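## Task

Lift the carton marked F43 off the bench and set it down on the counter. Every other carton on the bench has to be left exactly as it was. The carton must not topple or finish at an angle, or the task fails. It has to stay put on its own at the end; if only the robot is holding it there, it is not done.

## Robot and tools

ROBOT. A Hello Robot Stretch 3 with one arm. It has a two-wheel drive base 0.33 m long and 0.34 m wide, a lift that slides up a mast, and a telescoping arm that reaches out to the robot's RIGHT side. The base cannot move sideways, so to shift the gripper forward or back you drive the base. Spinning in place pivots about the point between the drive wheels, 0.05 m behind the front edge. With the arm pulled in and the wrist folded, the swept circle has radius 0.28 m. An unfolded, level wrist reaches beyond that circle. Objects are occasionally nudged by outside disturbances.

FRAMES. Base frame: origin on the floor between the drive wheels, x forward, y left, z up. hand_pose is reported in the base frame, located where the closed fingertips meet. With all wrist joints at zero, its x axis points up, y points back along the arm toward the mast, and z points to the robot's rear. The odometry frame is the base frame as it stood when the scene began.

TOOL execute_actions. Argument "actions" is a list holding either one action or nothing (an empty list just reports state and images). An action may contain "base", "joints", or both, plus optional "contact_limits"; the motions start together. "base" holds exactly one command, both relative to where the base last reported itself: {"translate_m": d} drives straight by d metres, forward positive, range -1 to 1; {"rotate_rad": d} spins in place by d radians, counter-clockwise (left) positive, range -3.2 to 3.2. "joints" maps joint names to absolute targets: lift_m 0 to 1.1 (arm height on mast); arm_m 0 to 0.52 (extension); wrist_yaw_rad -1.345 to 4.42 (0 along the arm, positive swings toward the front, 3.0 folds over the base); wrist_pitch_rad -1.57 to 0.451 (0 level, negative tips fingertips down); wrist_roll_rad -2.911 to 2.911 (0 puts fingers side by side, level); gripper_m -0.089 to 0.179 (larger is wider; the real fingertip gap is smaller than the value, by about 0.007 near closed and 0.025 wide open, and zero under 0.007); head_pan_rad -3.953 to 1.73 (0 forward, positive left, -1.57 looks along the arm); head_tilt_rad -1.53 to 0.419 (negative looks down). "contact_limits" accepts only arm_m: a motor_effort percentage from 1 to 100 at which the arm's motion halts with contact_stop (negative side when retracting); too low a value stops it immediately. A joint or base you omit may still be driving toward its earlier target. Unknown keys or out-of-range numbers cause the whole call to be rejected with no motion. One action runs at most 15 s. "cameras" picks images: head_camera, nav_camera, wrist_camera or all; omitted or null gives all, [] gives none. If a result reports a stop, later motion calls in that same reply are skipped.

TOOL wait: "seconds" 0 to 10; commands nothing and returns state and images. TOOL zoom_image: "camera" plus "region" [x0, y0, x1, y1] in pixels of that camera's latest full image, at most 504 by 504. TOOL finished_scene: "scene" is the number of the current scene; it ends the scene irreversibly and reports success.

RESULT LINES. base_status and joint_status tell how each motion ended: done (for the base, wheels turned the commanded amount even if slipping), off_target (stopped short and may still push), contact_stop, time_out, torque_fault. After the last three the old target is dropped. on_its_own covers uncommanded joints; "held at" is a held target, not a position. Arm and lift go slack after a contact_stop until commanded again; a slack lift may sink under load or be pushed up by closing fingers on a surface. Base, wrist and head never stop on contact. A wrist servo pushed hard for several seconds switches off for 10 s. motor_effort is a percentage, positive toward larger joint values, with the bracketed value being the peak; readings carry biases and noise. Positive wheel effort pushes forward. lidar_m: 12 distances in metres, 30-degree sectors starting straight ahead and going counter-clockwise (4th left, 7th behind, 10th right), in a plane 0.17 m up, 0.15 to 12 m range; "-" means nothing seen; it misses clear objects and thin legs, and the robot's own parts can block some sectors. wrist_depth_mm (45 to 1000) and head_depth_mm (280 to 4000; picture is sideways) are 7x7 grids of median depth. base_odometry counts wheel turns only; turned_by_wheels and turned_by_imu give rotation since the last result; base_tilt gives lean in degrees, forward and right positive, with a fixed bias up to about 4 degrees.

CAMERAS. head_camera and nav_camera move with head_pan_rad and head_tilt_rad; wrist_camera rides on the gripper. Calibration gives K and T_world_to_cam in OpenCV conventions relative to the base frame, with small errors that grow for the arm camera.

SPEED. Full base speed (0.30 m/s, 1.9 rad/s) only when stowed: lift_m below 0.30, arm_m below 0.03, wrist_yaw_rad above 2.54; otherwise 0.10 m/s and 0.63 rad/s.

GRIPPING. Command gripper_m below the object's width to hold it; lower squeezes harder, but over-squeezing triggers a stall guard that weakens grip. Release by commanding at least 0.02 above the touch value. Readings do not confirm a hold; check images.

CAUTIONS. Fold or unfold the wrist only with lift_m between 0.32 and 0.95, wrist_pitch_rad -0.4 and roll near 0; once folded, lift_m may go to 0.25. With wrist_yaw_rad below -0.4 keep pitch at -0.5 or lower. Pushing the arm against something solid with the gripper above about 0.45 m can tip the robot, as can repeated pushes, driving while holding something fixed, or snagging furniture (especially reversing). If tilted, undo the last move in small steps, pull the gripper free and lower lift_m to about 0.2. Avoid drops, slips, slams and hard pushes. Between replies the robot keeps holding its last command. Faster robot motion is preferred.

Each tool is called after ">>>" in YAML: its name, and indented under it one key for each argument.

## Session

>>> execute_actions:
  actions: []

Scene clock: 0.00 s.
base_odometry: x=+0.000 y=+0.000 heading=+0.000 (m, m, rad; odometry frame)
turned_by_wheels: +0.000 (rad since the last result)
turned_by_imu: +0.000 (rad since the last result)
base_tilt: forward=+0.4 right=+0.4 (deg)
lidar_m: 0.71 0.94 2.36 2.20 0.77 0.73 0.75 0.97 1.98 1.98 1.40 0.69
head_depth_mm: 1281 1267 1251 1245 1236 1205 771 / 1341 1335 1313 1303 1290 1188 765 / 1409 1396 1378 1368 1361 1168 756 / 1486 1476 1453 1439 1430 1157 748 / 1569 1568 1537 1535 1518 1136 754 / 1672 1655 1645 1609 1595 1116 786 / 1757 1767 1744 1723 1688 1108 839
base_status: not commanded
joint_positions: lift_m=+0.520 arm_m=+0.003 wrist_yaw_rad=+2.806 wrist_pitch_rad=-0.479 wrist_roll_rad=+0.018 gripper_m=+0.037 head_pan_rad=-0.003 head_tilt_rad=-0.008
joint_status: not commanded
motor_effort: left_wheel=+1 right_wheel=+1 lift_m=+20 arm_m=+1 wrist_yaw_rad=+0 wrist_pitch_rad=+5 wrist_roll_rad=+0 gripper_m=+0 head_pan_rad=+0 head_tilt_rad=+2 (%)
hand_pose: x=+0.0499 y=+0.0566 z=+0.5189 quat_wxyz=(+0.281, +0.711, +0.048, +0.643) (m; base frame)
wrist_depth_mm: - - - - - - - / - - - - - - 936 / - - - - - - 939 / - - - - - - - / 755 889 890 863 911 880 890 / 747 - - 754 777 758 747 / 647 - 635 648 668 669 656
pictures: head_camera (sideways: a quarter turn clockwise sets it upright), nav_camera (sideways: a quarter turn counterclockwise sets it upright), wrist_camera
Images, in order (width x height): head_camera 896x504, nav_camera 672x504, wrist_camera 644x364.

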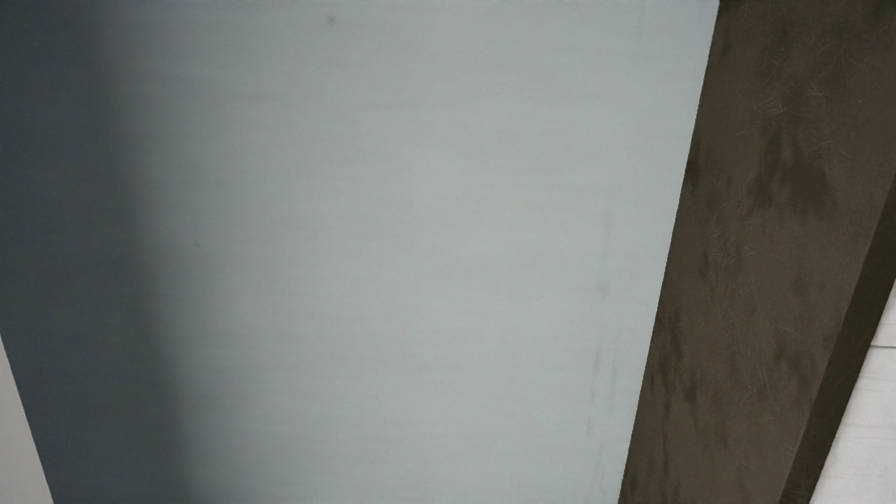

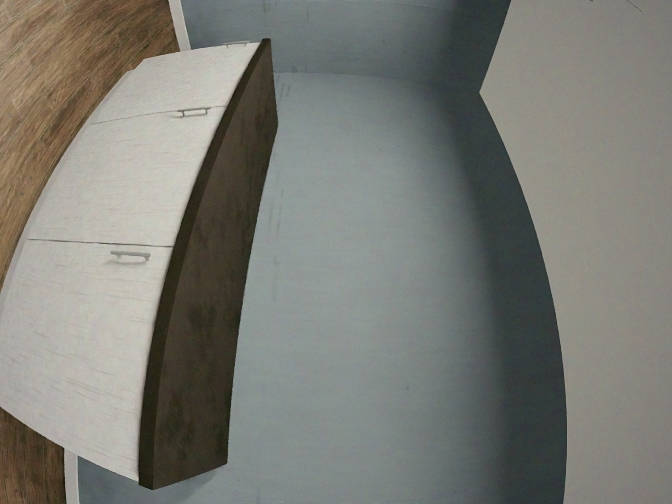

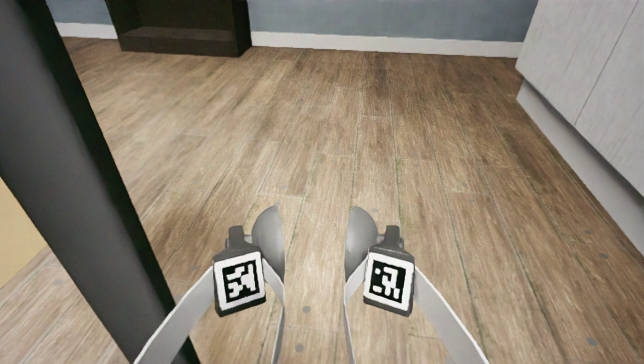

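>>> execute_actions:
  actions:
    - {"base":{"rotate_rad":-2.02},"joints":{"head_pan_rad":-1.57,"head_tilt_rad":-0.6}}

Scene clock: 9.93 s.
base_odometry: x=+0.000 y=+0.000 heading=-2.020 (m, m, rad; odometry frame)
turned_by_wheels: -2.020 (rad since the last result)
turned_by_imu: -2.042 (rad since the last result)
base_tilt: forward=+0.4 right=+0.5 (deg)
lidar_m: 1.97 1.84 1.38 0.69 0.72 1.00 2.36 2.20 0.76 0.73 0.76 1.05
head_depth_mm: 2067 2224 1101 848 1749 1220 1217 / 2065 2205 1081 858 1510 1213 1217 / 2060 2261 1069 844 1565 1286 1225 / 2084 2224 1056 846 1492 1203 1217 / 2081 2220 1039 849 1531 1231 1215 / 2090 2230 1024 1682 1472 1221 1231 / 2114 2263 1010 1685 1469 1182 1227
base_status: done
joint_positions: lift_m=+0.520 arm_m=+0.003 wrist_yaw_rad=+2.806 wrist_pitch_rad=-0.479 wrist_roll_rad=+0.018 gripper_m=+0.037 head_pan_rad=-1.563 head_tilt_rad=-0.593
joint_status: all done
motor_effort: left_wheel=+2(7) right_wheel=-1(4) lift_m=+19(19) arm_m=+1(1) wrist_yaw_rad=+0(1) wrist_pitch_rad=+5(5) wrist_roll_rad=+0(0) gripper_m=+0(0) head_pan_rad=-3(42) head_tilt_rad=-4(37) (%)
hand_pose: x=+0.0499 y=+0.0566 z=+0.5189 quat_wxyz=(+0.281, +0.711, +0.048, +0.643) (m; base frame)
wrist_depth_mm: 585 625 653 - - - - / - 668 709 - - - - / - 693 778 - - - - / - 801 947 - - - - / 822 864 922 879 913 883 860 / 744 - - 745 799 745 758 / 665 - 655 670 663 676 678
pictures: head_camera (sideways: a quarter turn clockwise sets it upright), nav_camera (sideways: a quarter turn counterclockwise sets it upright), wrist_camera
camera_calibration (this result's frames):
head_camera: T_world_to_cam=[[-0.0553588, 0.542111, -0.838481, 1.10807], [0.998419, 0.0218317, -0.0518033, 0.0648063], [-0.00977763, -0.840023, -0.542462, 0.663359], [0, 0, 0, 1]] pos_world=[0.00312393, -0.0448774, 1.2923]
nav_camera: T_world_to_cam=[[0.0239052, -0.53452, 0.844818, -1.0602], [-0.998337, -0.0571075, -0.00788299, 0.0644957], [0.052459, -0.843224, -0.534996, 0.655368], [0, 0, 0, 1]] pos_world=[0.0553528, -0.0103935, 1.2468]
wrist_camera: T_world_to_cam=[[0.937008, -0.349076, -0.0127344, -0.021417], [-0.220944, -0.564043, -0.795638, 0.486048], [0.270555, 0.748333, -0.605639, 0.427796], [0, 0, 0, 1]] pos_world=[0.0117146, -0.0534579, 0.645536]
Images, in order (width x height): head_camera 896x504, nav_camera 672x504, wrist_camera 644x364.

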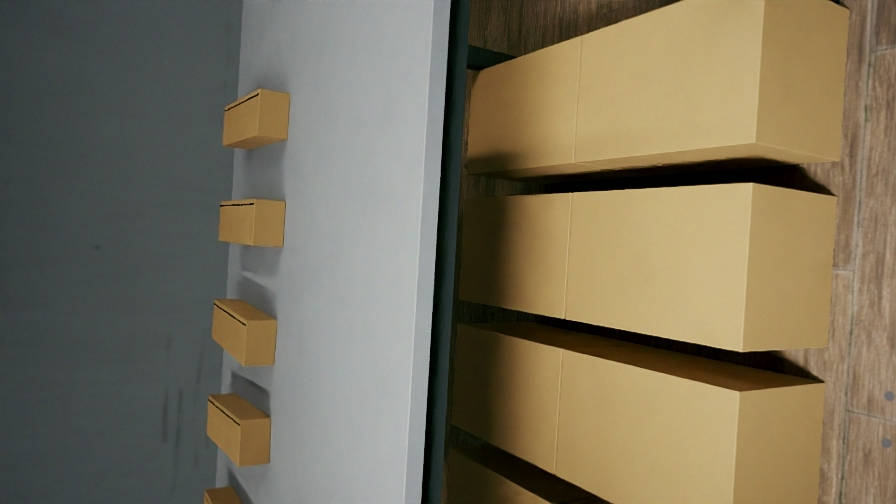

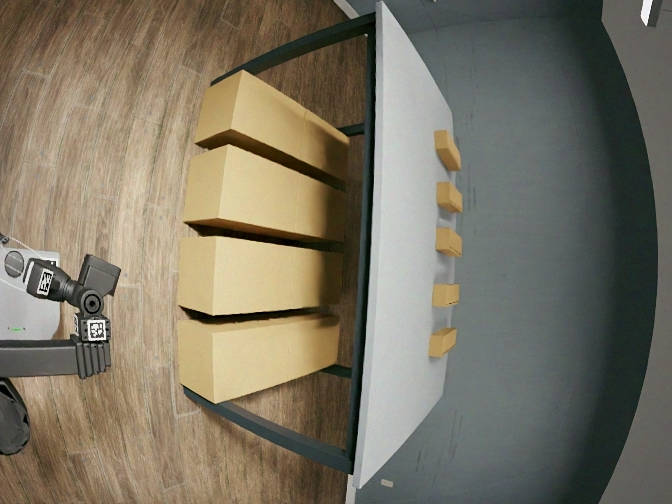

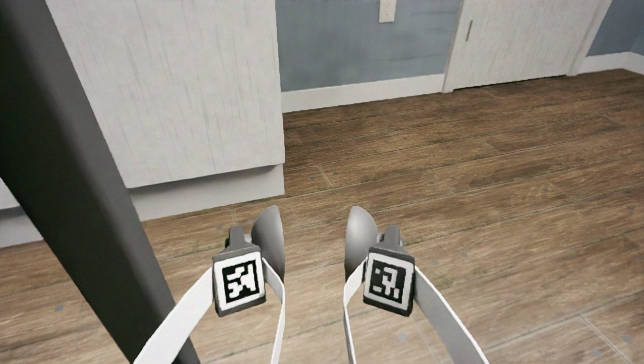

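>>> execute_actions:
  actions:
    - {"joints":{"lift_m":0.28,"wrist_yaw_rad":3.0,"wrist_pitch_rad":-0.4,"head_pan_rad":-2.3,"head_tilt_rad":-0.6}}
  cameras: ["nav_camera"]

>>> execute_actions:
  actions:
    - {"base":{"translate_m":-0.9},"joints":{"head_pan_rad":-1.57}}
  cameras: ["nav_camera","head_camera"]

Scene clock: 34.87 s.
base_odometry: x=+0.000 y=+0.000 heading=-2.020 (m, m, rad; odometry frame)
turned_by_wheels: +0.000 (rad since the last result)
turned_by_imu: -0.001 (rad since the last result)
base_tilt: forward=+0.4 right=+0.4 (deg)
lidar_m: 1.98 1.84 1.37 0.69 0.72 1.01 2.36 2.21 0.76 0.73 0.76 1.04
head_depth_mm: 2254 2455 2682 2481 1933 1546 1299 / 2586 2756 2864 2537 1925 1544 1284 / 2862 3116 3228 2497 1891 1526 1277 / 2717 3005 3227 2488 1888 1507 1281 / 2531 2758 2898 1072 1237 1321 1269 / 2327 2563 1027 2239 1788 1224 1241 / 2198 2379 1011 1690 1461 1201 1202
base_status: not commanded
joint_positions: lift_m=+0.281 arm_m=+0.003 wrist_yaw_rad=+2.998 wrist_pitch_rad=-0.419 wrist_roll_rad=+0.018 gripper_m=+0.037 head_pan_rad=-2.293 head_tilt_rad=-0.593
joint_status: all done
motor_effort: left_wheel=+3(2) right_wheel=-1(1) lift_m=+8(20) arm_m=+0(0) wrist_yaw_rad=+2(3) wrist_pitch_rad=+6(8) wrist_roll_rad=+0(0) gripper_m=+0(1) head_pan_rad=-3(37) head_tilt_rad=-4(3) (%)
hand_pose: x=+0.0108 y=+0.0743 z=+0.2932 quat_wxyz=(+0.197, +0.706, +0.096, +0.673) (m; base frame)
wrist_depth_mm: 622 - 661 671 - - - / 646 - 693 724 - - - / 768 - 808 866 977 - - / 717 732 740 734 735 754 760 / 598 603 - 602 608 611 613 / 502 503 - 517 511 505 518 / 443 - - - 440 440 446
pictures: nav_camera (sideways: a quarter turn counterclockwise sets it upright)
camera_calibration (this result's frames):
nav_camera: T_world_to_cam=[[-0.338547, -0.414337, 0.844814, -1.05799], [-0.782167, 0.623019, -0.00788332, 0.0631775], [-0.523069, -0.663455, -0.535002, 0.658886], [0, 0, 0, 1]] pos_world=[0.0358807, -0.0405828, 1.2468]
Images, in order (width x height): nav_camera 672x504.

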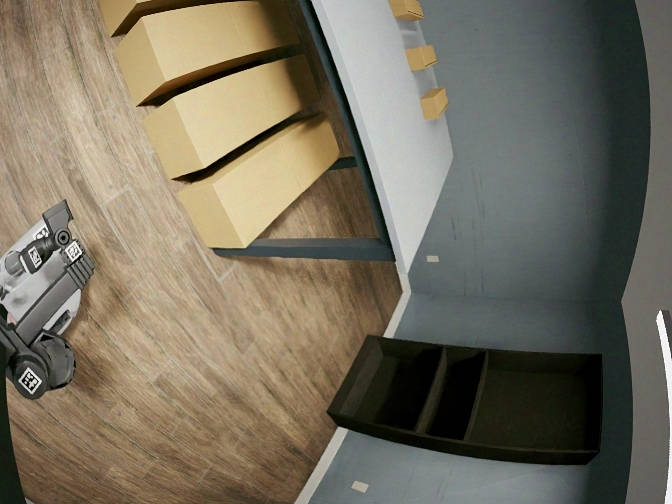

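Scene clock: 39.63 s.
base_odometry: x=+0.391 y=+0.811 heading=-2.020 (m, m, rad; odometry frame)
turned_by_wheels: +0.000 (rad since the last result)
turned_by_imu: -0.001 (rad since the last result)
base_tilt: forward=+0.4 right=+0.5 (deg)
lidar_m: 2.88 0.99 0.73 0.71 0.74 1.52 1.47 1.39 1.94 1.53 0.82 1.05
head_depth_mm: 2060 2237 2462 2559 1933 1555 1292 / 2064 2270 2488 2547 1918 1529 1290 / 2069 2251 2510 2517 1897 1533 1283 / 2085 2276 2513 2488 1878 1518 1276 / 2061 2286 2494 2447 1874 1511 1272 / 2098 2263 2466 1902 1775 1503 1261 / 2081 2231 1153 2407 1461 1177 1227
base_status: done
joint_positions: lift_m=+0.281 arm_m=+0.003 wrist_yaw_rad=+2.999 wrist_pitch_rad=-0.418 wrist_roll_rad=+0.018 gripper_m=+0.037 head_pan_rad=-1.577 head_tilt_rad=-0.593
joint_status: all done
motor_effort: left_wheel=+2(6) right_wheel=+0(6) lift_m=+8(8) arm_m=+0(1) wrist_yaw_rad=+1(2) wrist_pitch_rad=+6(6) wrist_roll_rad=+0(0) gripper_m=+0(1) head_pan_rad=+4(36) head_tilt_rad=-4(4) (%)
hand_pose: x=+0.0107 y=+0.0744 z=+0.2933 quat_wxyz=(+0.197, +0.706, +0.096, +0.673) (m; base frame)
wrist_depth_mm: 641 - 676 681 723 726 753 / 678 - 707 752 761 791 821 / 788 - 845 866 903 919 926 / 713 721 736 760 755 752 752 / 595 594 - 605 607 609 609 / 510 497 - 524 524 510 508 / 448 - - - 434 439 446
pictures: head_camera (sideways: a quarter turn clockwise sets it upright), nav_camera (sideways: a quarter turn counterclockwise sets it upright)
camera_calibration (this result's frames):
head_camera: T_world_to_cam=[[-0.0477437, 0.543186, -0.838254, 1.10773], [0.998627, 0.00784048, -0.0517973, 0.0647973], [-0.0215633, -0.839576, -0.542814, 0.663888], [0, 0, 0, 1]] pos_world=[0.00249448, -0.0448272, 1.29228]
nav_camera: T_world_to_cam=[[0.0163997, -0.535157, 0.844593, -1.05986], [-0.99904, -0.0430889, -0.00790368, 0.0645269], [0.0406223, -0.843653, -0.53535, 0.6559], [0, 0, 0, 1]] pos_world=[0.0552022, -0.0110605, 1.2468]
Images, in order (width x height): head_camera 896x504, nav_camera 672x504.

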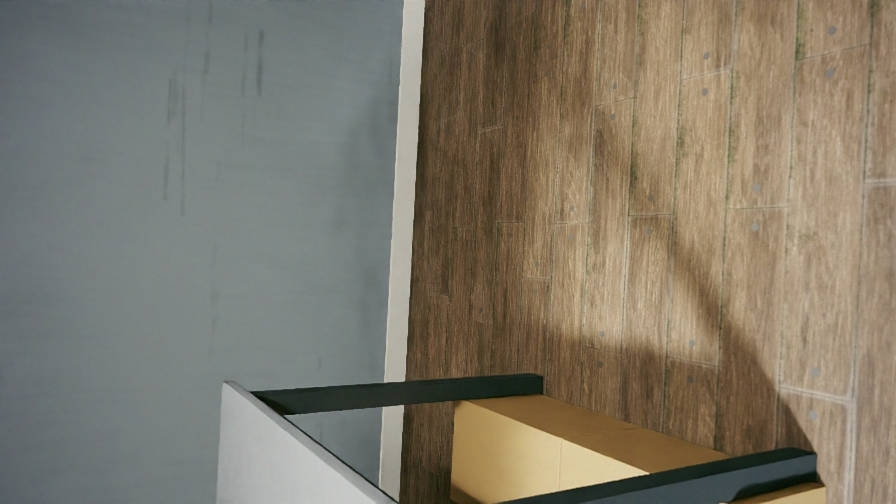

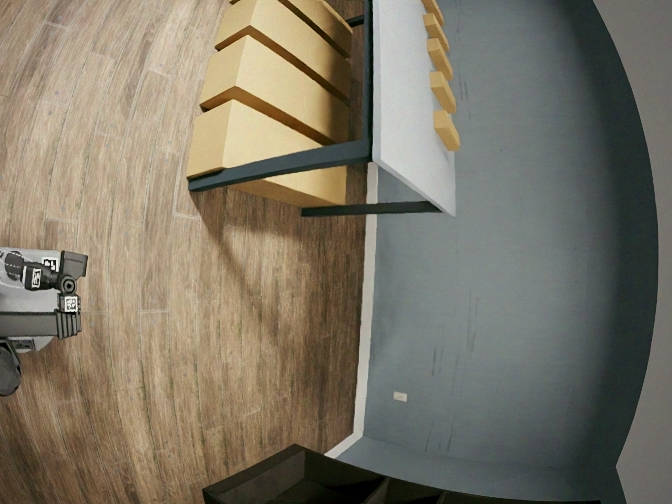

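>>> execute_actions:
  actions:
    - {"base":{"rotate_rad":-1.54},"joints":{"head_pan_rad":0.3}}
  cameras: []

>>> execute_actions:
  actions:
    - {"base":{"translate_m":1.0}}
  cameras: ["nav_camera"]

>>> execute_actions:
  actions:
    - {"base":{"translate_m":1.0},"joints":{"head_pan_rad":1.73,"head_tilt_rad":-0.3}}
  cameras: ["nav_camera","head_camera"]

Scene clock: 46.70 s.
base_odometry: x=+0.391 y=+0.811 heading=+2.723 (m, m, rad; odometry frame)
turned_by_wheels: -1.540 (rad since the last result)
turned_by_imu: -1.548 (rad since the last result)
base_tilt: forward=+0.5 right=+0.5 (deg)
lidar_m: 1.35 0.82 1.07 2.94 0.96 0.73 0.71 0.75 1.51 1.47 1.39 1.94
head_depth_mm: 1986 2161 2344 2480 1919 1542 1293 / 2063 2246 2467 2499 1908 1555 1282 / 2135 2315 2424 2389 1912 1517 1276 / 2213 2335 1208 1963 1704 1508 1278 / 2309 2426 1032 939 1095 1261 1268 / 2389 1665 1024 1827 1475 1280 1264 / 2474 1549 1010 1890 1491 1375 1255
base_status: done
joint_positions: lift_m=+0.281 arm_m=+0.003 wrist_yaw_rad=+2.999 wrist_pitch_rad=-0.418 wrist_roll_rad=+0.018 gripper_m=+0.037 head_pan_rad=+0.293 head_tilt_rad=-0.593
joint_status: all done
motor_effort: left_wheel=+2(11) right_wheel=-1(5) lift_m=+8(8) arm_m=+1(0) wrist_yaw_rad=+1(1) wrist_pitch_rad=+6(6) wrist_roll_rad=+0(0) gripper_m=+1(0) head_pan_rad=+3(38) head_tilt_rad=-4(5) (%)
hand_pose: x=+0.0107 y=+0.0744 z=+0.2933 quat_wxyz=(+0.197, +0.706, +0.096, +0.673) (m; base frame)
wrist_depth_mm: - - - - - - 912 / - - - - - - 837 / 929 - 973 982 972 - 785 / 740 751 739 739 737 751 741 / 602 610 - 605 608 602 605 / 509 495 - 518 521 512 515 / 441 - - - 444 437 447
pictures: none
No camera images: the call's "cameras" was empty. Leave "cameras" out to get every camera's image.

Scene clock: 51.73 s.
base_odometry: x=-0.523 y=+1.217 heading=+2.724 (m, m, rad; odometry frame)
turned_by_wheels: +0.000 (rad since the last result)
turned_by_imu: +0.000 (rad since the last result)
base_tilt: forward=+0.4 right=+0.4 (deg)
lidar_m: 1.42 0.49 0.37 0.36 0.38 1.74 1.70 1.80 1.55 1.22 1.33 1.45
head_depth_mm: 1157 1253 1361 1503 1675 1544 1289 / 1195 1295 1420 1565 1746 1533 1284 / 1234 1340 1485 1649 1795 1531 1273 / 1278 1391 1536 1719 1851 1521 1273 / 1320 1449 1616 1724 1751 1432 1212 / 1374 1509 1683 709 800 1427 1039 / 1424 1581 1770 702 554 1460 992
base_status: done
joint_positions: lift_m=+0.281 arm_m=+0.003 wrist_yaw_rad=+2.999 wrist_pitch_rad=-0.418 wrist_roll_rad=+0.018 gripper_m=+0.037 head_pan_rad=+0.293 head_tilt_rad=-0.594
joint_status: not commanded
motor_effort: left_wheel=+2(11) right_wheel=-1(6) lift_m=+8(8) arm_m=+1(1) wrist_yaw_rad=+0(1) wrist_pitch_rad=+6(6) wrist_roll_rad=+1(0) gripper_m=+0(1) head_pan_rad=+3(3) head_tilt_rad=-4(4) (%)
hand_pose: x=+0.0106 y=+0.0744 z=+0.2933 quat_wxyz=(+0.197, +0.706, +0.096, +0.673) (m; base frame)
wrist_depth_mm: 299 - 859 879 915 923 - / 325 - 492 503 504 504 509 / 872 - 423 434 442 459 478 / 694 397 468 486 496 509 529 / 603 433 - 530 550 565 566 / 507 496 - 522 516 513 513 / 448 - - - 440 444 444
pictures: nav_camera (sideways: a quarter turn counterclockwise sets it upright)
camera_calibration (this result's frames):
nav_camera: T_world_to_cam=[[0.50708, 0.17361, 0.844233, -1.06239], [0.335706, -0.941933, -0.00793691, 0.0564282], [0.793833, 0.287439, -0.535917, 0.652044], [0, 0, 0, 1]] pos_world=[0.00215711, 0.0501699, 1.24679]
Images, in order (width x height): nav_camera 672x504.

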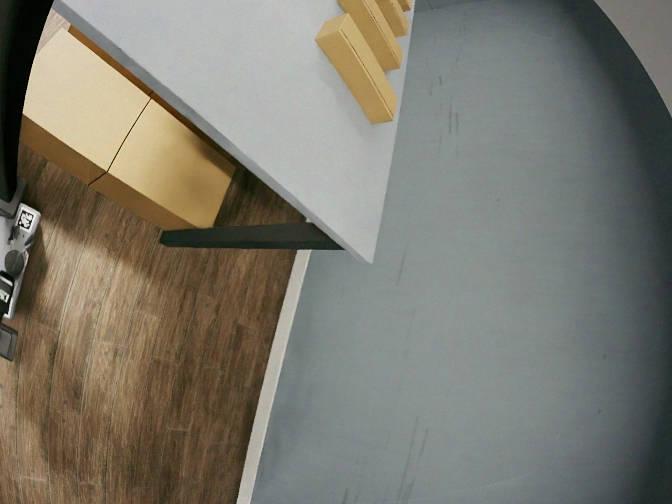

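Scene clock: 56.77 s.
base_odometry: x=-1.437 y=+1.623 heading=+2.724 (m, m, rad; odometry frame)
turned_by_wheels: +0.000 (rad since the last result)
turned_by_imu: +0.000 (rad since the last result)
base_tilt: forward=+0.4 right=+0.5 (deg)
lidar_m: 0.43 0.45 0.64 1.26 0.51 0.47 1.23 1.74 1.33 1.42 0.58 0.44
head_depth_mm: 2730 2881 2969 3114 2533 2019 1620 / 2814 2929 3090 3223 2966 2084 1608 / 2873 2989 3094 3281 2939 2080 1598 / 2909 3038 3187 3338 2740 2052 1589 / 2969 3108 3312 1612 2710 1694 1502 / 3048 3195 3353 1298 1928 1668 1310 / 3124 3246 3427 1264 949 - -
base_status: done
joint_positions: lift_m=+0.281 arm_m=+0.003 wrist_yaw_rad=+2.999 wrist_pitch_rad=-0.418 wrist_roll_rad=+0.018 gripper_m=+0.037 head_pan_rad=+1.720 head_tilt_rad=-0.310
joint_status: all done
joint sent to its limit — the command would take head_pan_rad past its upper limit, so that joint was sent only as far as its limit.
motor_effort: left_wheel=+2(10) right_wheel=+0(6) lift_m=+8(8) arm_m=+0(0) wrist_yaw_rad=+1(1) wrist_pitch_rad=+6(6) wrist_roll_rad=+0(0) gripper_m=+0(0) head_pan_rad=+3(42) head_tilt_rad=+5(32) (%)
hand_pose: x=+0.0106 y=+0.0744 z=+0.2933 quat_wxyz=(+0.197, +0.706, +0.096, +0.673) (m; base frame)
wrist_depth_mm: 873 - - - - 656 471 / 535 - - - - 675 469 / 525 - 945 - 902 666 480 / 517 664 752 740 745 659 475 / 514 610 - 610 607 583 476 / 487 503 - 524 521 514 477 / 459 - - - 442 438 436
pictures: head_camera (sideways: a quarter turn clockwise sets it upright), nav_camera (sideways: a quarter turn counterclockwise sets it upright)
camera_calibration (this result's frames):
head_camera: T_world_to_cam=[[0.0933131, -0.276448, -0.956488, 1.26113], [-0.987586, -0.147623, -0.0536805, 0.0793844], [-0.126359, 0.949623, -0.286791, 0.331368], [0, 0, 0, 1]] pos_world=[0.00259036, 0.0456814, 1.30555]
nav_camera: T_world_to_cam=[[-0.0608867, 0.271931, 0.960389, -1.21048], [0.980262, 0.197606, 0.00619516, 0.0340984], [-0.188094, 0.94181, -0.278595, 0.323179], [0, 0, 0, 1]] pos_world=[-0.0463393, 0.0180547, 1.25235]
Images, in order (width x height): head_camera 896x504, nav_camera 672x504.

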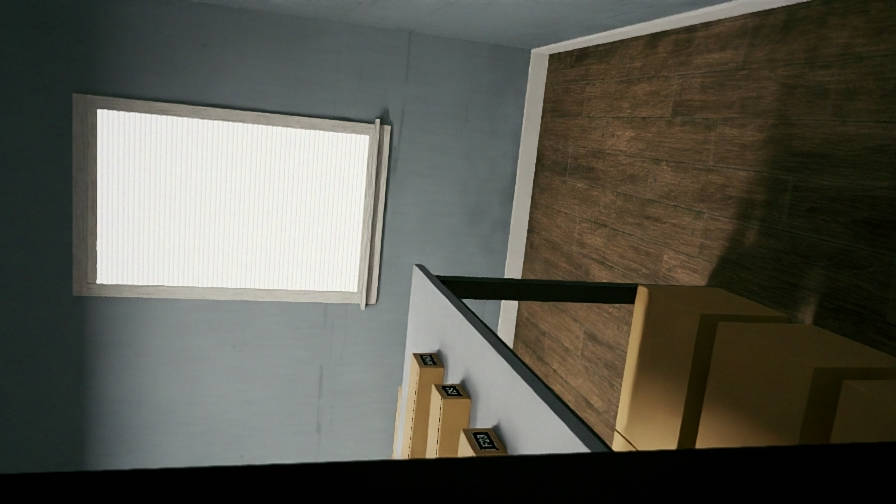

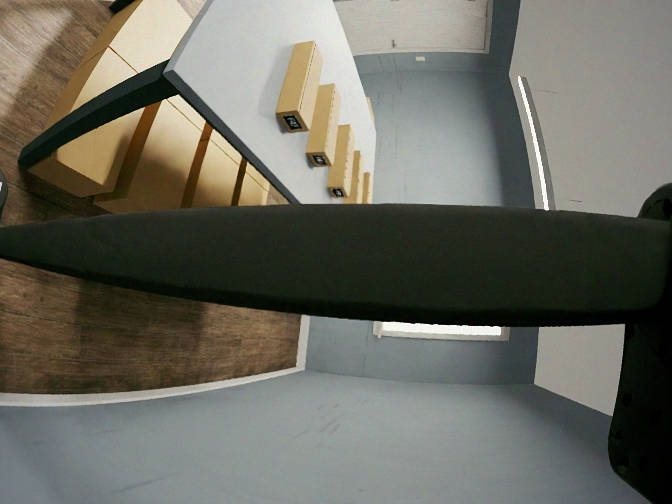

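>>> zoom_image:
  camera: "nav_camera"
  region: [250, 90, 390, 210]

>>> zoom_image:
  camera: "head_camera"
  region: [390, 340, 520, 460]

Region (250, 90, 390, 210) of nav_camera's 672x504 image, scaled by 3.600, with more detail than that image has; it fills the top 432 rows of this view, and the rest is white.

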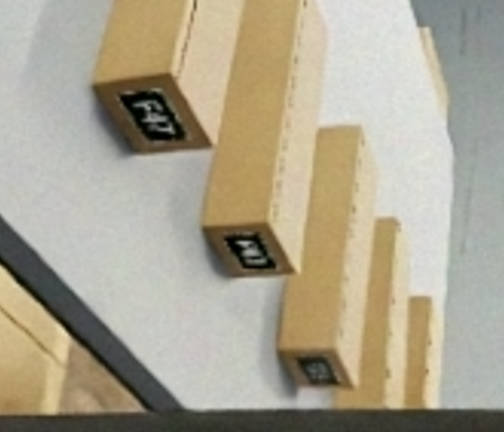

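Region (390, 340, 520, 460) of head_camera's 896x504 image, scaled by 3.877, with more detail than that image has; it fills the top 465 rows of this view, and the rest is white.

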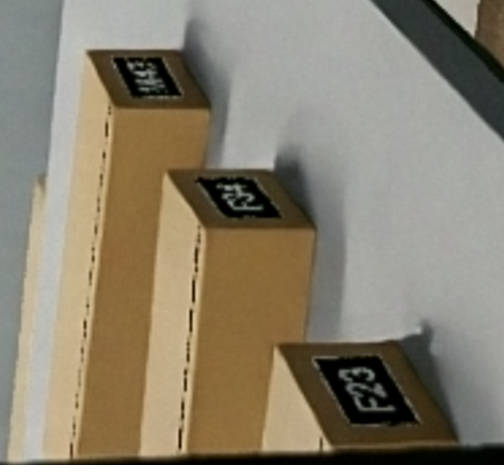

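>>> execute_actions:
  actions:
    - {"base":{"rotate_rad":-1.575},"joints":{"head_pan_rad":-2.3,"head_tilt_rad":-0.6}}
  cameras: ["nav_camera","head_camera"]

Scene clock: 69.23 s.
base_odometry: x=-1.437 y=+1.623 heading=+1.149 (m, m, rad; odometry frame)
turned_by_wheels: -1.575 (rad since the last result)
turned_by_imu: -1.583 (rad since the last result)
base_tilt: forward=+0.4 right=+0.4 (deg)
lidar_m: 1.41 0.58 0.44 0.43 0.45 0.64 1.26 0.51 0.47 1.23 1.74 1.33
head_depth_mm: 3338 3419 1034 821 1524 1299 1296 / 3696 3684 978 739 1522 1213 1224 / 3886 - 1003 729 1397 1256 1068 / 3656 3928 929 723 613 1169 986 / 3382 3624 1039 717 598 718 870 / 3173 3452 1024 711 1415 1261 1234 / 2997 3171 1011 2130 1504 1463 1250
base_status: done
joint_positions: lift_m=+0.281 arm_m=+0.003 wrist_yaw_rad=+2.999 wrist_pitch_rad=-0.418 wrist_roll_rad=+0.018 gripper_m=+0.037 head_pan_rad=-2.293 head_tilt_rad=-0.593
joint_status: all done
motor_effort: left_wheel=+2(11) right_wheel=+0(6) lift_m=+8(8) arm_m=+1(1) wrist_yaw_rad=+0(1) wrist_pitch_rad=+6(6) wrist_roll_rad=+0(0) gripper_m=+0(1) head_pan_rad=-4(41) head_tilt_rad=-4(29) (%)
hand_pose: x=+0.0106 y=+0.0744 z=+0.2933 quat_wxyz=(+0.197, +0.706, +0.096, +0.673) (m; base frame)
wrist_depth_mm: 405 - 418 426 436 440 460 / 436 - 452 462 482 491 508 / 472 - 497 496 523 538 553 / 511 525 535 560 572 596 604 / 547 545 - 578 618 609 605 / 513 504 - 527 523 510 515 / 450 - - - 437 437 446
pictures: head_camera (sideways: a quarter turn clockwise sets it upright), nav_camera (sideways: a quarter turn counterclockwise sets it upright)
camera_calibration (this result's frames):
head_camera: T_world_to_cam=[[0.320543, 0.441436, -0.838085, 1.10526], [0.758767, -0.6493, -0.051793, 0.0662547], [-0.567032, -0.619309, -0.543075, 0.667555], [0, 0, 0, 1]] pos_world=[-0.0260314, -0.0314608, 1.29227]
nav_camera: T_world_to_cam=[[-0.33893, -0.414812, 0.844427, -1.05748], [-0.782194, 0.622985, -0.00791903, 0.0632242], [-0.52278, -0.663189, -0.535612, 0.659678], [0, 0, 0, 1]] pos_world=[0.0359091, -0.0405514, 1.2468]
Images, in order (width x height): head_camera 896x504, nav_camera 672x504.

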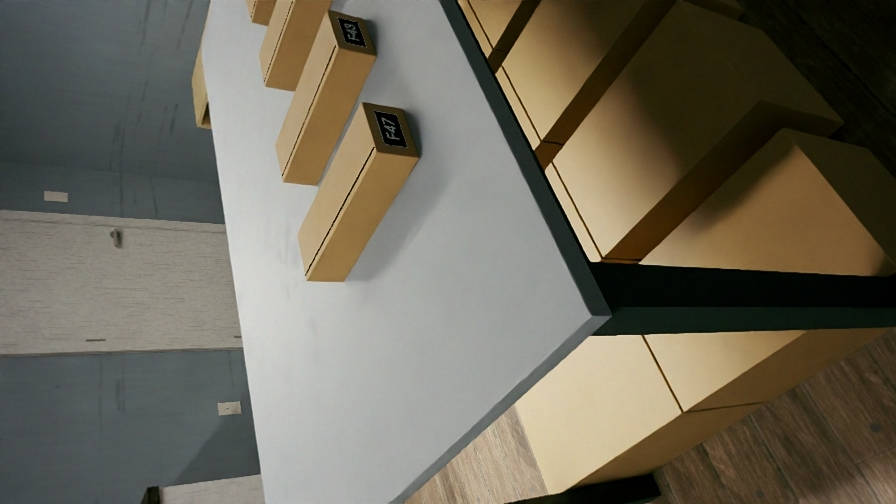

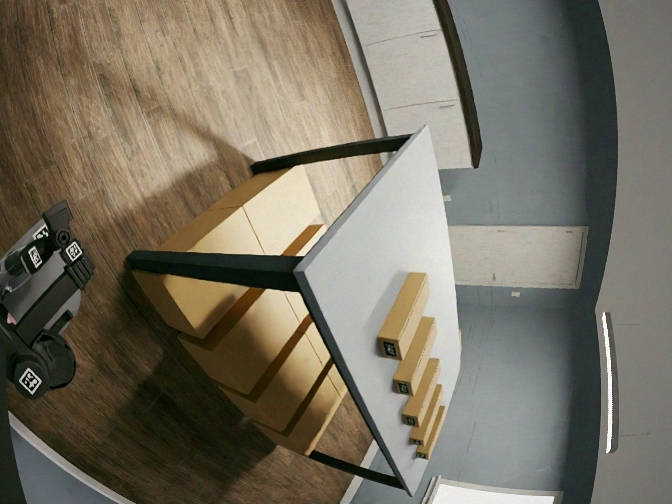

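>>> execute_actions:
  actions:
    - {"base":{"translate_m":-0.8},"joints":{"lift_m":0.95,"head_pan_rad":-1.57,"head_tilt_rad":-0.7}}
  cameras: ["nav_camera"]

>>> execute_actions:
  actions:
    - {"joints":{"wrist_yaw_rad":0,"wrist_pitch_rad":-0.4}}
  cameras: []

>>> execute_actions:
  actions:
    - {"joints":{"gripper_m":0.15,"lift_m":0.97,"wrist_pitch_rad":-0.5}}

Scene clock: 87.70 s.
base_odometry: x=-1.765 y=+0.893 heading=+1.149 (m, m, rad; odometry frame)
turned_by_wheels: +0.000 (rad since the last result)
turned_by_imu: -0.001 (rad since the last result)
base_tilt: forward=+0.4 right=+0.4 (deg)
lidar_m: 1.54 0.63 0.47 0.46 0.49 0.69 2.20 0.46 0.35 0.34 0.36 0.51
head_depth_mm: 2785 3044 726 577 - - 929 / 2872 3064 845 630 530 - 1001 / 2734 2505 840 584 520 - - / 2599 2435 739 558 509 - - / 2534 2476 821 613 513 - 913 / 2478 2491 718 588 501 - 950 / 2458 2497 766 549 484 1105 939
base_status: done
joint_positions: lift_m=+0.949 arm_m=+0.003 wrist_yaw_rad=+2.999 wrist_pitch_rad=-0.418 wrist_roll_rad=+0.018 gripper_m=+0.037 head_pan_rad=-1.577 head_tilt_rad=-0.691
joint_status: all done
motor_effort: left_wheel=+2(10) right_wheel=+0(6) lift_m=+30(31) arm_m=-1(1) wrist_yaw_rad=+0(1) wrist_pitch_rad=+6(6) wrist_roll_rad=+0(0) gripper_m=+0(1) head_pan_rad=+3(38) head_tilt_rad=-5(17) (%)
hand_pose: x=+0.0106 y=+0.0744 z=+0.9620 quat_wxyz=(+0.197, +0.706, +0.096, +0.673) (m; base frame)
wrist_depth_mm: 430 - 446 458 474 479 498 / 467 - 489 501 513 527 535 / 501 - 527 541 554 588 601 / 559 561 580 602 603 648 657 / 608 627 - 652 689 709 739 / 672 699 - 750 766 824 830 / 761 791 833 824 873 893 -
pictures: nav_camera (sideways: a quarter turn counterclockwise sets it upright)
camera_calibration (this result's frames):
nav_camera: T_world_to_cam=[[0.015911, -0.615416, 0.788042, -0.986131], [-0.999032, -0.042102, -0.0127082, 0.0707806], [0.040999, -0.787077, -0.615491, 0.760159], [0, 0, 0, 1]] pos_world=[0.0552367, -0.00559776, 1.24588]
Images, in order (width x height): nav_camera 672x504.

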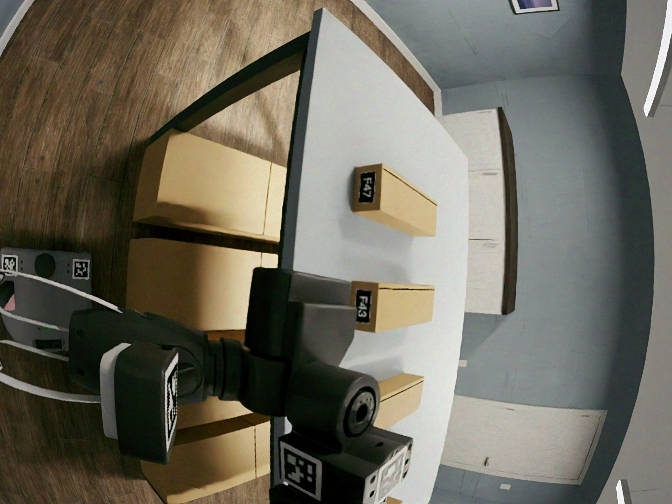

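Scene clock: 90.20 s.
base_odometry: x=-1.765 y=+0.893 heading=+1.149 (m, m, rad; odometry frame)
turned_by_wheels: +0.000 (rad since the last result)
turned_by_imu: +0.000 (rad since the last result)
base_tilt: forward=+0.3 right=+0.4 (deg)
lidar_m: 1.53 0.63 0.47 0.46 0.49 0.69 2.19 0.46 0.35 0.34 0.36 0.51
head_depth_mm: 2823 3046 726 578 - - - / 2812 3050 846 629 530 - - / 2703 2464 841 593 - - - / 2651 2464 739 556 - - - / 2535 2445 818 615 490 1176 957 / 2475 2495 721 590 488 1110 987 / 2469 2507 767 548 485 1100 945
base_status: not commanded
joint_positions: lift_m=+0.949 arm_m=+0.003 wrist_yaw_rad=+0.002 wrist_pitch_rad=-0.418 wrist_roll_rad=+0.018 gripper_m=+0.037 head_pan_rad=-1.577 head_tilt_rad=-0.691
joint_status: all done
motor_effort: left_wheel=+2(2) right_wheel=+0(0) lift_m=+30(30) arm_m=+0(0) wrist_yaw_rad=-4(4) wrist_pitch_rad=+6(5) wrist_roll_rad=+0(0) gripper_m=+0(0) head_pan_rad=+4(3) head_tilt_rad=-6(5) (%)
hand_pose: x=-0.0210 y=-0.3721 z=+0.9620 quat_wxyz=(+0.686, +0.146, -0.697, -0.148) (m; base frame)
wrist_depth_mm: - - - - - - - / 568 378 526 386 575 412 443 / 261 301 399 267 400 309 270 / 262 282 294 258 308 286 236 / 245 245 257 248 253 250 250 / 207 208 - 207 214 209 211 / 181 180 179 180 181 181 182
pictures: none
No camera images: the call's "cameras" was empty. Leave "cameras" out to get every camera's image.

Scene clock: 91.80 s.
base_odometry: x=-1.765 y=+0.893 heading=+1.149 (m, m, rad; odometry frame)
turned_by_wheels: +0.000 (rad since the last result)
turned_by_imu: +0.000 (rad since the last result)
base_tilt: forward=+0.4 right=+0.5 (deg)
lidar_m: 1.53 0.63 0.47 0.46 0.49 0.69 2.20 0.46 0.35 0.34 0.36 0.51
head_depth_mm: 2829 3054 725 602 - - - / 2848 3053 845 628 - - - / 2724 2513 838 601 - - - / 2635 2443 739 547 - - - / 2519 2467 821 614 492 1212 950 / 2442 2495 719 589 482 1113 989 / 2459 2517 768 549 484 1103 943
base_status: not commanded
joint_positions: lift_m=+0.969 arm_m=+0.003 wrist_yaw_rad=+0.002 wrist_pitch_rad=-0.513 wrist_roll_rad=+0.018 gripper_m=+0.150 head_pan_rad=-1.577 head_tilt_rad=-0.691
joint_status: all done
motor_effort: left_wheel=+2(2) right_wheel=+0(0) lift_m=+30(30) arm_m=+0(1) wrist_yaw_rad=-3(3) wrist_pitch_rad=+4(6) wrist_roll_rad=+0(0) gripper_m=+1(85) head_pan_rad=+4(3) head_tilt_rad=-4(5) (%)
hand_pose: x=-0.0211 y=-0.3592 z=+0.9613 quat_wxyz=(+0.678, +0.179, -0.690, -0.181) (m; base frame)
wrist_depth_mm: - 663 664 685 677 691 693 / 425 333 431 316 463 346 399 / 255 302 337 256 358 296 247 / 271 273 281 276 285 268 252 / 239 246 238 239 242 250 242 / 209 202 205 206 207 - 209 / 185 182 180 181 182 182 184
pictures: head_camera (sideways: a quarter turn clockwise sets it upright), nav_camera (sideways: a quarter turn counterclockwise sets it upright), wrist_camera
camera_calibration (this result's frames):
head_camera: T_world_to_cam=[[-0.0472593, 0.622785, -0.780965, 1.03304], [0.998658, 0.0128789, -0.0501624, 0.0626621], [-0.0211824, -0.782287, -0.622557, 0.767629], [0, 0, 0, 1]] pos_world=[0.00250295, -0.0436627, 1.2878]
nav_camera: T_world_to_cam=[[0.0159109, -0.615416, 0.788042, -0.986131], [-0.999033, -0.0421017, -0.0127082, 0.0707806], [0.0409988, -0.787077, -0.615491, 0.760159], [0, 0, 0, 1]] pos_world=[0.0552367, -0.00559777, 1.24588]
wrist_camera: T_world_to_cam=[[-0.999729, 0.0199716, -0.0119992, -0.00341949], [0.0219242, 0.632092, -0.774583, 1.0024], [-0.00788505, -0.774636, -0.632359, 0.49888], [0, 0, 0, 1]] pos_world=[-0.0214617, -0.247092, 1.09187]
Images, in order (width x height): head_camera 896x504, nav_camera 672x504, wrist_camera 644x364.

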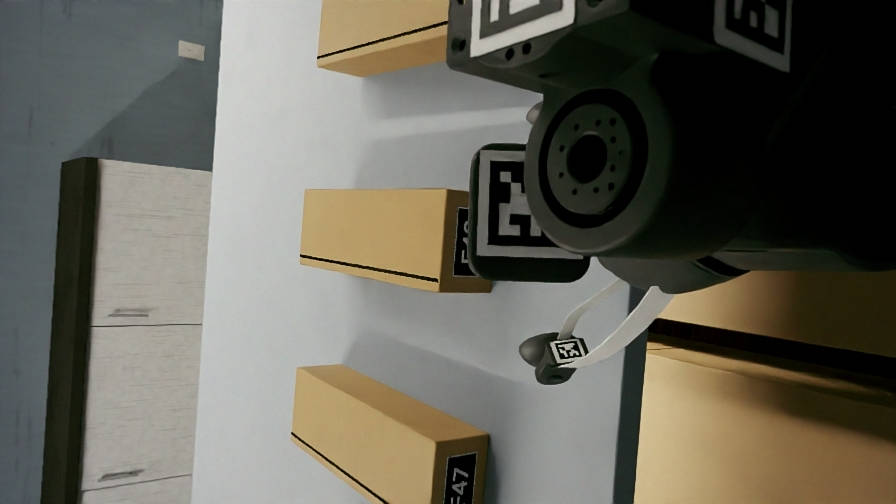

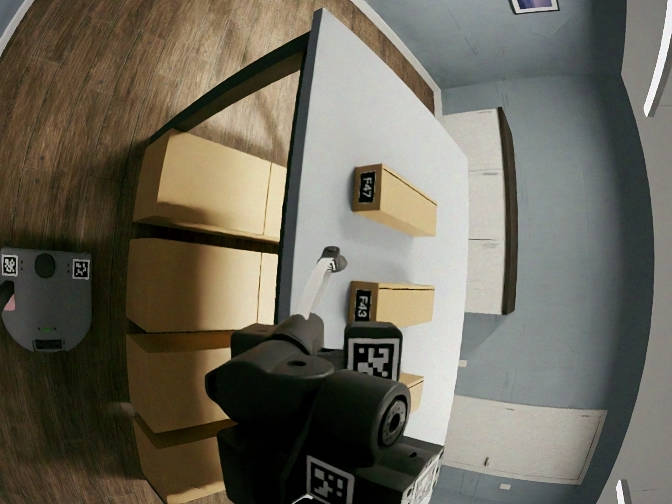

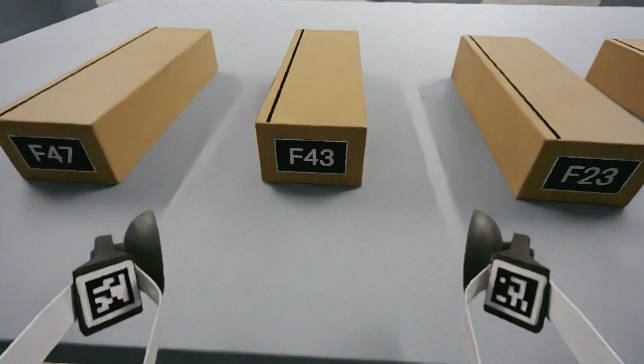

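>>> execute_actions:
  actions:
    - {"joints":{"lift_m":1.05,"wrist_yaw_rad":-0.07,"gripper_m":0.16,"arm_m":0.05,"wrist_pitch_rad":-0.6}}
  cameras: []

>>> execute_actions:
  actions:
    - {"joints":{"arm_m":0.30,"wrist_pitch_rad":-0.8,"head_tilt_rad":-0.5}}

Scene clock: 108.40 s.
base_odometry: x=-1.765 y=+0.893 heading=+1.149 (m, m, rad; odometry frame)
turned_by_wheels: +0.000 (rad since the last result)
turned_by_imu: +0.000 (rad since the last result)
base_tilt: forward=+0.4 right=+0.5 (deg)
lidar_m: 1.54 0.63 0.47 0.46 0.49 0.69 2.20 0.46 0.35 0.34 0.36 0.51
head_depth_mm: 2740 - - - - 1084 969 / 2838 - - - 472 1128 1027 / 2680 - - - - 1115 964 / 2606 2459 788 562 479 1089 957 / 2508 2472 819 639 490 1170 955 / 2446 2505 720 589 489 1109 986 / 2481 2494 767 549 484 1102 947
base_status: not commanded
joint_positions: lift_m=+1.049 arm_m=+0.050 wrist_yaw_rad=-0.068 wrist_pitch_rad=-0.612 wrist_roll_rad=+0.018 gripper_m=+0.160 head_pan_rad=-1.577 head_tilt_rad=-0.691
joint_status: all done
motor_effort: left_wheel=+2(2) right_wheel=+0(0) lift_m=+30(31) arm_m=+4(4) wrist_yaw_rad=-2(2) wrist_pitch_rad=+4(4) wrist_roll_rad=+0(0) gripper_m=+1(48) head_pan_rad=+3(2) head_tilt_rad=-5(4) (%)
hand_pose: x=-0.0350 y=-0.3901 z=+1.0210 quat_wxyz=(+0.661, +0.188, -0.687, -0.238) (m; base frame)
wrist_depth_mm: 647 653 666 661 689 675 675 / 505 400 513 442 496 481 427 / 327 345 405 338 409 328 395 / 268 329 330 283 353 283 339 / 267 305 296 289 306 275 295 / 271 265 266 270 273 - 272 / 235 240 239 242 240 238 241
pictures: none
No camera images: the call's "cameras" was empty. Leave "cameras" out to get every camera's image.

Scene clock: 111.47 s.
base_odometry: x=-1.765 y=+0.893 heading=+1.149 (m, m, rad; odometry frame)
turned_by_wheels: +0.000 (rad since the last result)
turned_by_imu: +0.000 (rad since the last result)
base_tilt: forward=+0.4 right=+0.5 (deg)
lidar_m: 1.54 0.63 0.48 0.46 0.49 0.69 2.20 0.46 0.35 0.34 0.36 0.51
head_depth_mm: 2819 2980 3292 880 561 492 1008 / 2798 2975 - 897 625 489 1023 / 2847 2988 - 815 598 485 989 / 2840 2993 2635 655 546 483 1014 / 2851 3027 2652 844 610 479 1006 / 2857 2979 2631 747 587 476 1030 / 2924 3050 2647 779 541 474 1019
base_status: not commanded
joint_positions: lift_m=+1.049 arm_m=+0.300 wrist_yaw_rad=-0.069 wrist_pitch_rad=-0.809 wrist_roll_rad=+0.018 gripper_m=+0.160 head_pan_rad=-1.577 head_tilt_rad=-0.507
joint_status: all done
motor_effort: left_wheel=+2(2) right_wheel=+0(0) lift_m=+30(30) arm_m=+4(6) wrist_yaw_rad=-1(3) wrist_pitch_rad=+3(6) wrist_roll_rad=+0(0) gripper_m=+1(0) head_pan_rad=+4(3) head_tilt_rad=+3(25) (%)
hand_pose: x=-0.0326 y=-0.6037 z=+0.9859 quat_wxyz=(+0.634, +0.253, -0.665, -0.303) (m; base frame)
wrist_depth_mm: 393 394 399 409 405 408 409 / 343 344 350 354 349 353 355 / 234 305 294 232 312 303 234 / 221 274 216 207 276 271 213 / 220 252 194 186 250 252 198 / 202 222 173 171 228 - 183 / 204 208 158 158 210 207 181
pictures: head_camera (sideways: a quarter turn clockwise sets it upright), nav_camera (sideways: a quarter turn counterclockwise sets it upright), wrist_camera
camera_calibration (this result's frames):
head_camera: T_world_to_cam=[[-0.0482554, 0.469474, -0.881627, 1.1643], [0.998598, 0.00345935, -0.0528157, 0.0661291], [-0.0217457, -0.88294, -0.468983, 0.567826], [0, 0, 0, 1]] pos_world=[0.00249503, -0.0454801, 1.29627]
nav_camera: T_world_to_cam=[[0.0169137, -0.460935, 0.887273, -1.11553], [-0.999039, -0.0436863, -0.00365057, 0.0589905], [0.0404443, -0.886358, -0.461231, 0.559462], [0, 0, 0, 1]] pos_world=[0.0551745, -0.0157246, 1.24803]
wrist_camera: T_world_to_cam=[[-0.995566, 0.0939254, -0.00506071, 0.0282005], [0.0808601, 0.827112, -0.55619, 1.08057], [-0.0480546, -0.554133, -0.83104, 0.652666], [0, 0, 0, 1]] pos_world=[-0.027936, -0.534738, 1.14354]
Images, in order (width x height): head_camera 896x504, nav_camera 672x504, wrist_camera 644x364.

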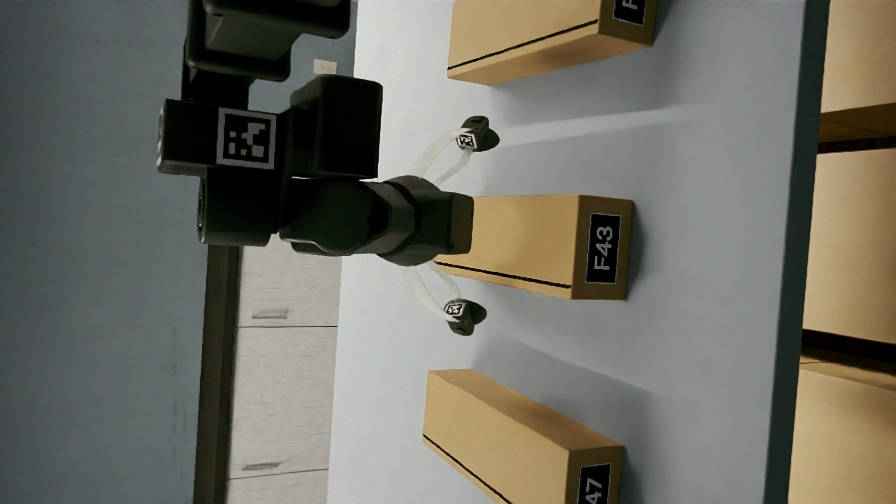

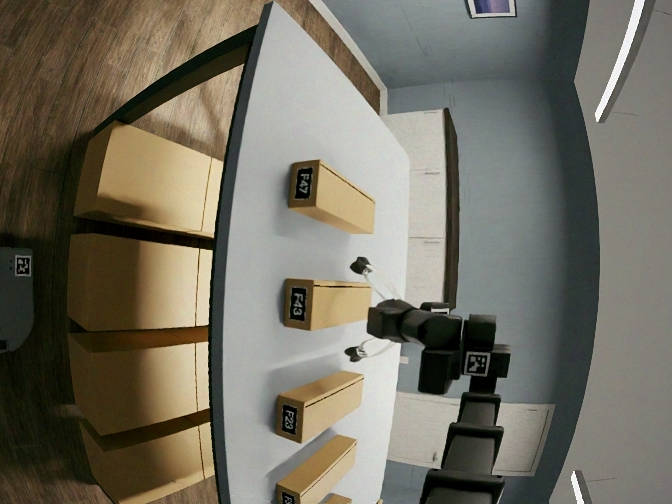

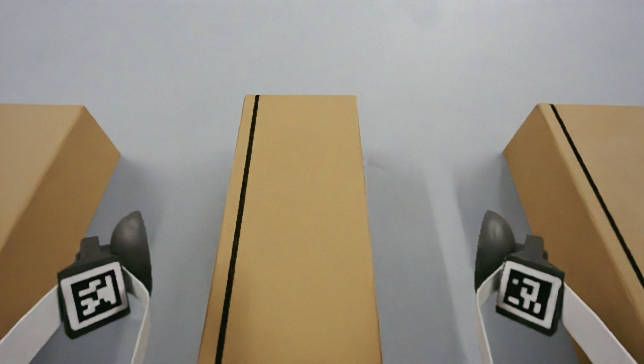

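>>> execute_actions:
  actions:
    - {"base":{"translate_m":0.011},"joints":{"lift_m":1.0,"gripper_m":0.14}}
  cameras: ["wrist_camera","head_camera"]

Scene clock: 116.70 s.
base_odometry: x=-1.760 y=+0.903 heading=+1.149 (m, m, rad; odometry frame)
turned_by_wheels: +0.000 (rad since the last result)
turned_by_imu: +0.000 (rad since the last result)
base_tilt: forward=+0.4 right=+0.5 (deg)
lidar_m: 1.53 0.63 0.47 0.46 0.49 0.69 2.20 0.46 0.35 0.34 0.36 0.51
head_depth_mm: 2805 2991 - 705 582 491 1003 / 2825 3053 - 805 625 489 1023 / 2833 2997 - - 576 487 995 / 2833 3023 2670 897 546 482 1011 / 2874 3023 2646 843 610 479 1032 / 2895 3027 2656 731 583 476 1022 / 2890 3064 2681 822 538 473 1021
base_status: done
joint_positions: lift_m=+1.001 arm_m=+0.300 wrist_yaw_rad=-0.069 wrist_pitch_rad=-0.810 wrist_roll_rad=+0.018 gripper_m=+0.140 head_pan_rad=-1.577 head_tilt_rad=-0.507
joint_status: all done
motor_effort: left_wheel=+2(6) right_wheel=+0(3) lift_m=+8(25) arm_m=+3(4) wrist_yaw_rad=-1(2) wrist_pitch_rad=+3(3) wrist_roll_rad=+0(1) gripper_m=+0(79) head_pan_rad=+3(3) head_tilt_rad=+4(5) (%)
hand_pose: x=-0.0326 y=-0.6036 z=+0.9373 quat_wxyz=(+0.634, +0.253, -0.665, -0.304) (m; base frame)
wrist_depth_mm: 311 312 316 318 320 324 324 / 205 270 261 189 269 280 209 / 206 241 231 167 239 244 207 / 206 216 155 149 209 220 205 / 190 198 137 135 141 202 195 / 180 - 122 123 125 - 181 / - 164 113 113 115 166 168
pictures: head_camera (sideways: a quarter turn clockwise sets it upright), wrist_camera
camera_calibration (this result's frames):
head_camera: T_world_to_cam=[[-0.0482554, 0.469474, -0.881627, 1.1643], [0.998598, 0.00345935, -0.0528157, 0.0661291], [-0.0217457, -0.88294, -0.468983, 0.567826], [0, 0, 0, 1]] pos_world=[0.00249503, -0.0454801, 1.29627]
wrist_camera: T_world_to_cam=[[-0.995566, 0.093929, -0.00504849, 0.0279428], [0.0808805, 0.827391, -0.555771, 1.0532], [-0.048026, -0.553715, -0.83132, 0.612789], [0, 0, 0, 1]] pos_world=[-0.0279345, -0.534721, 1.0949]
Images, in order (width x height): head_camera 896x504, wrist_camera 644x364.

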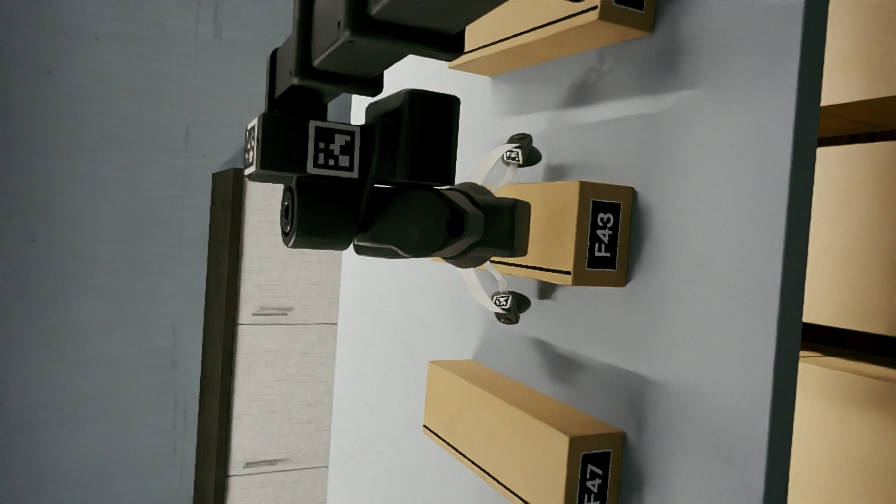

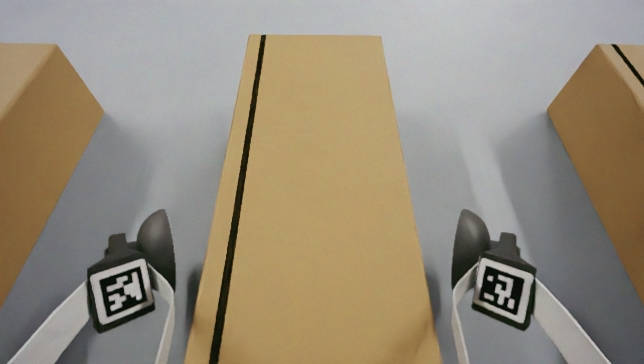

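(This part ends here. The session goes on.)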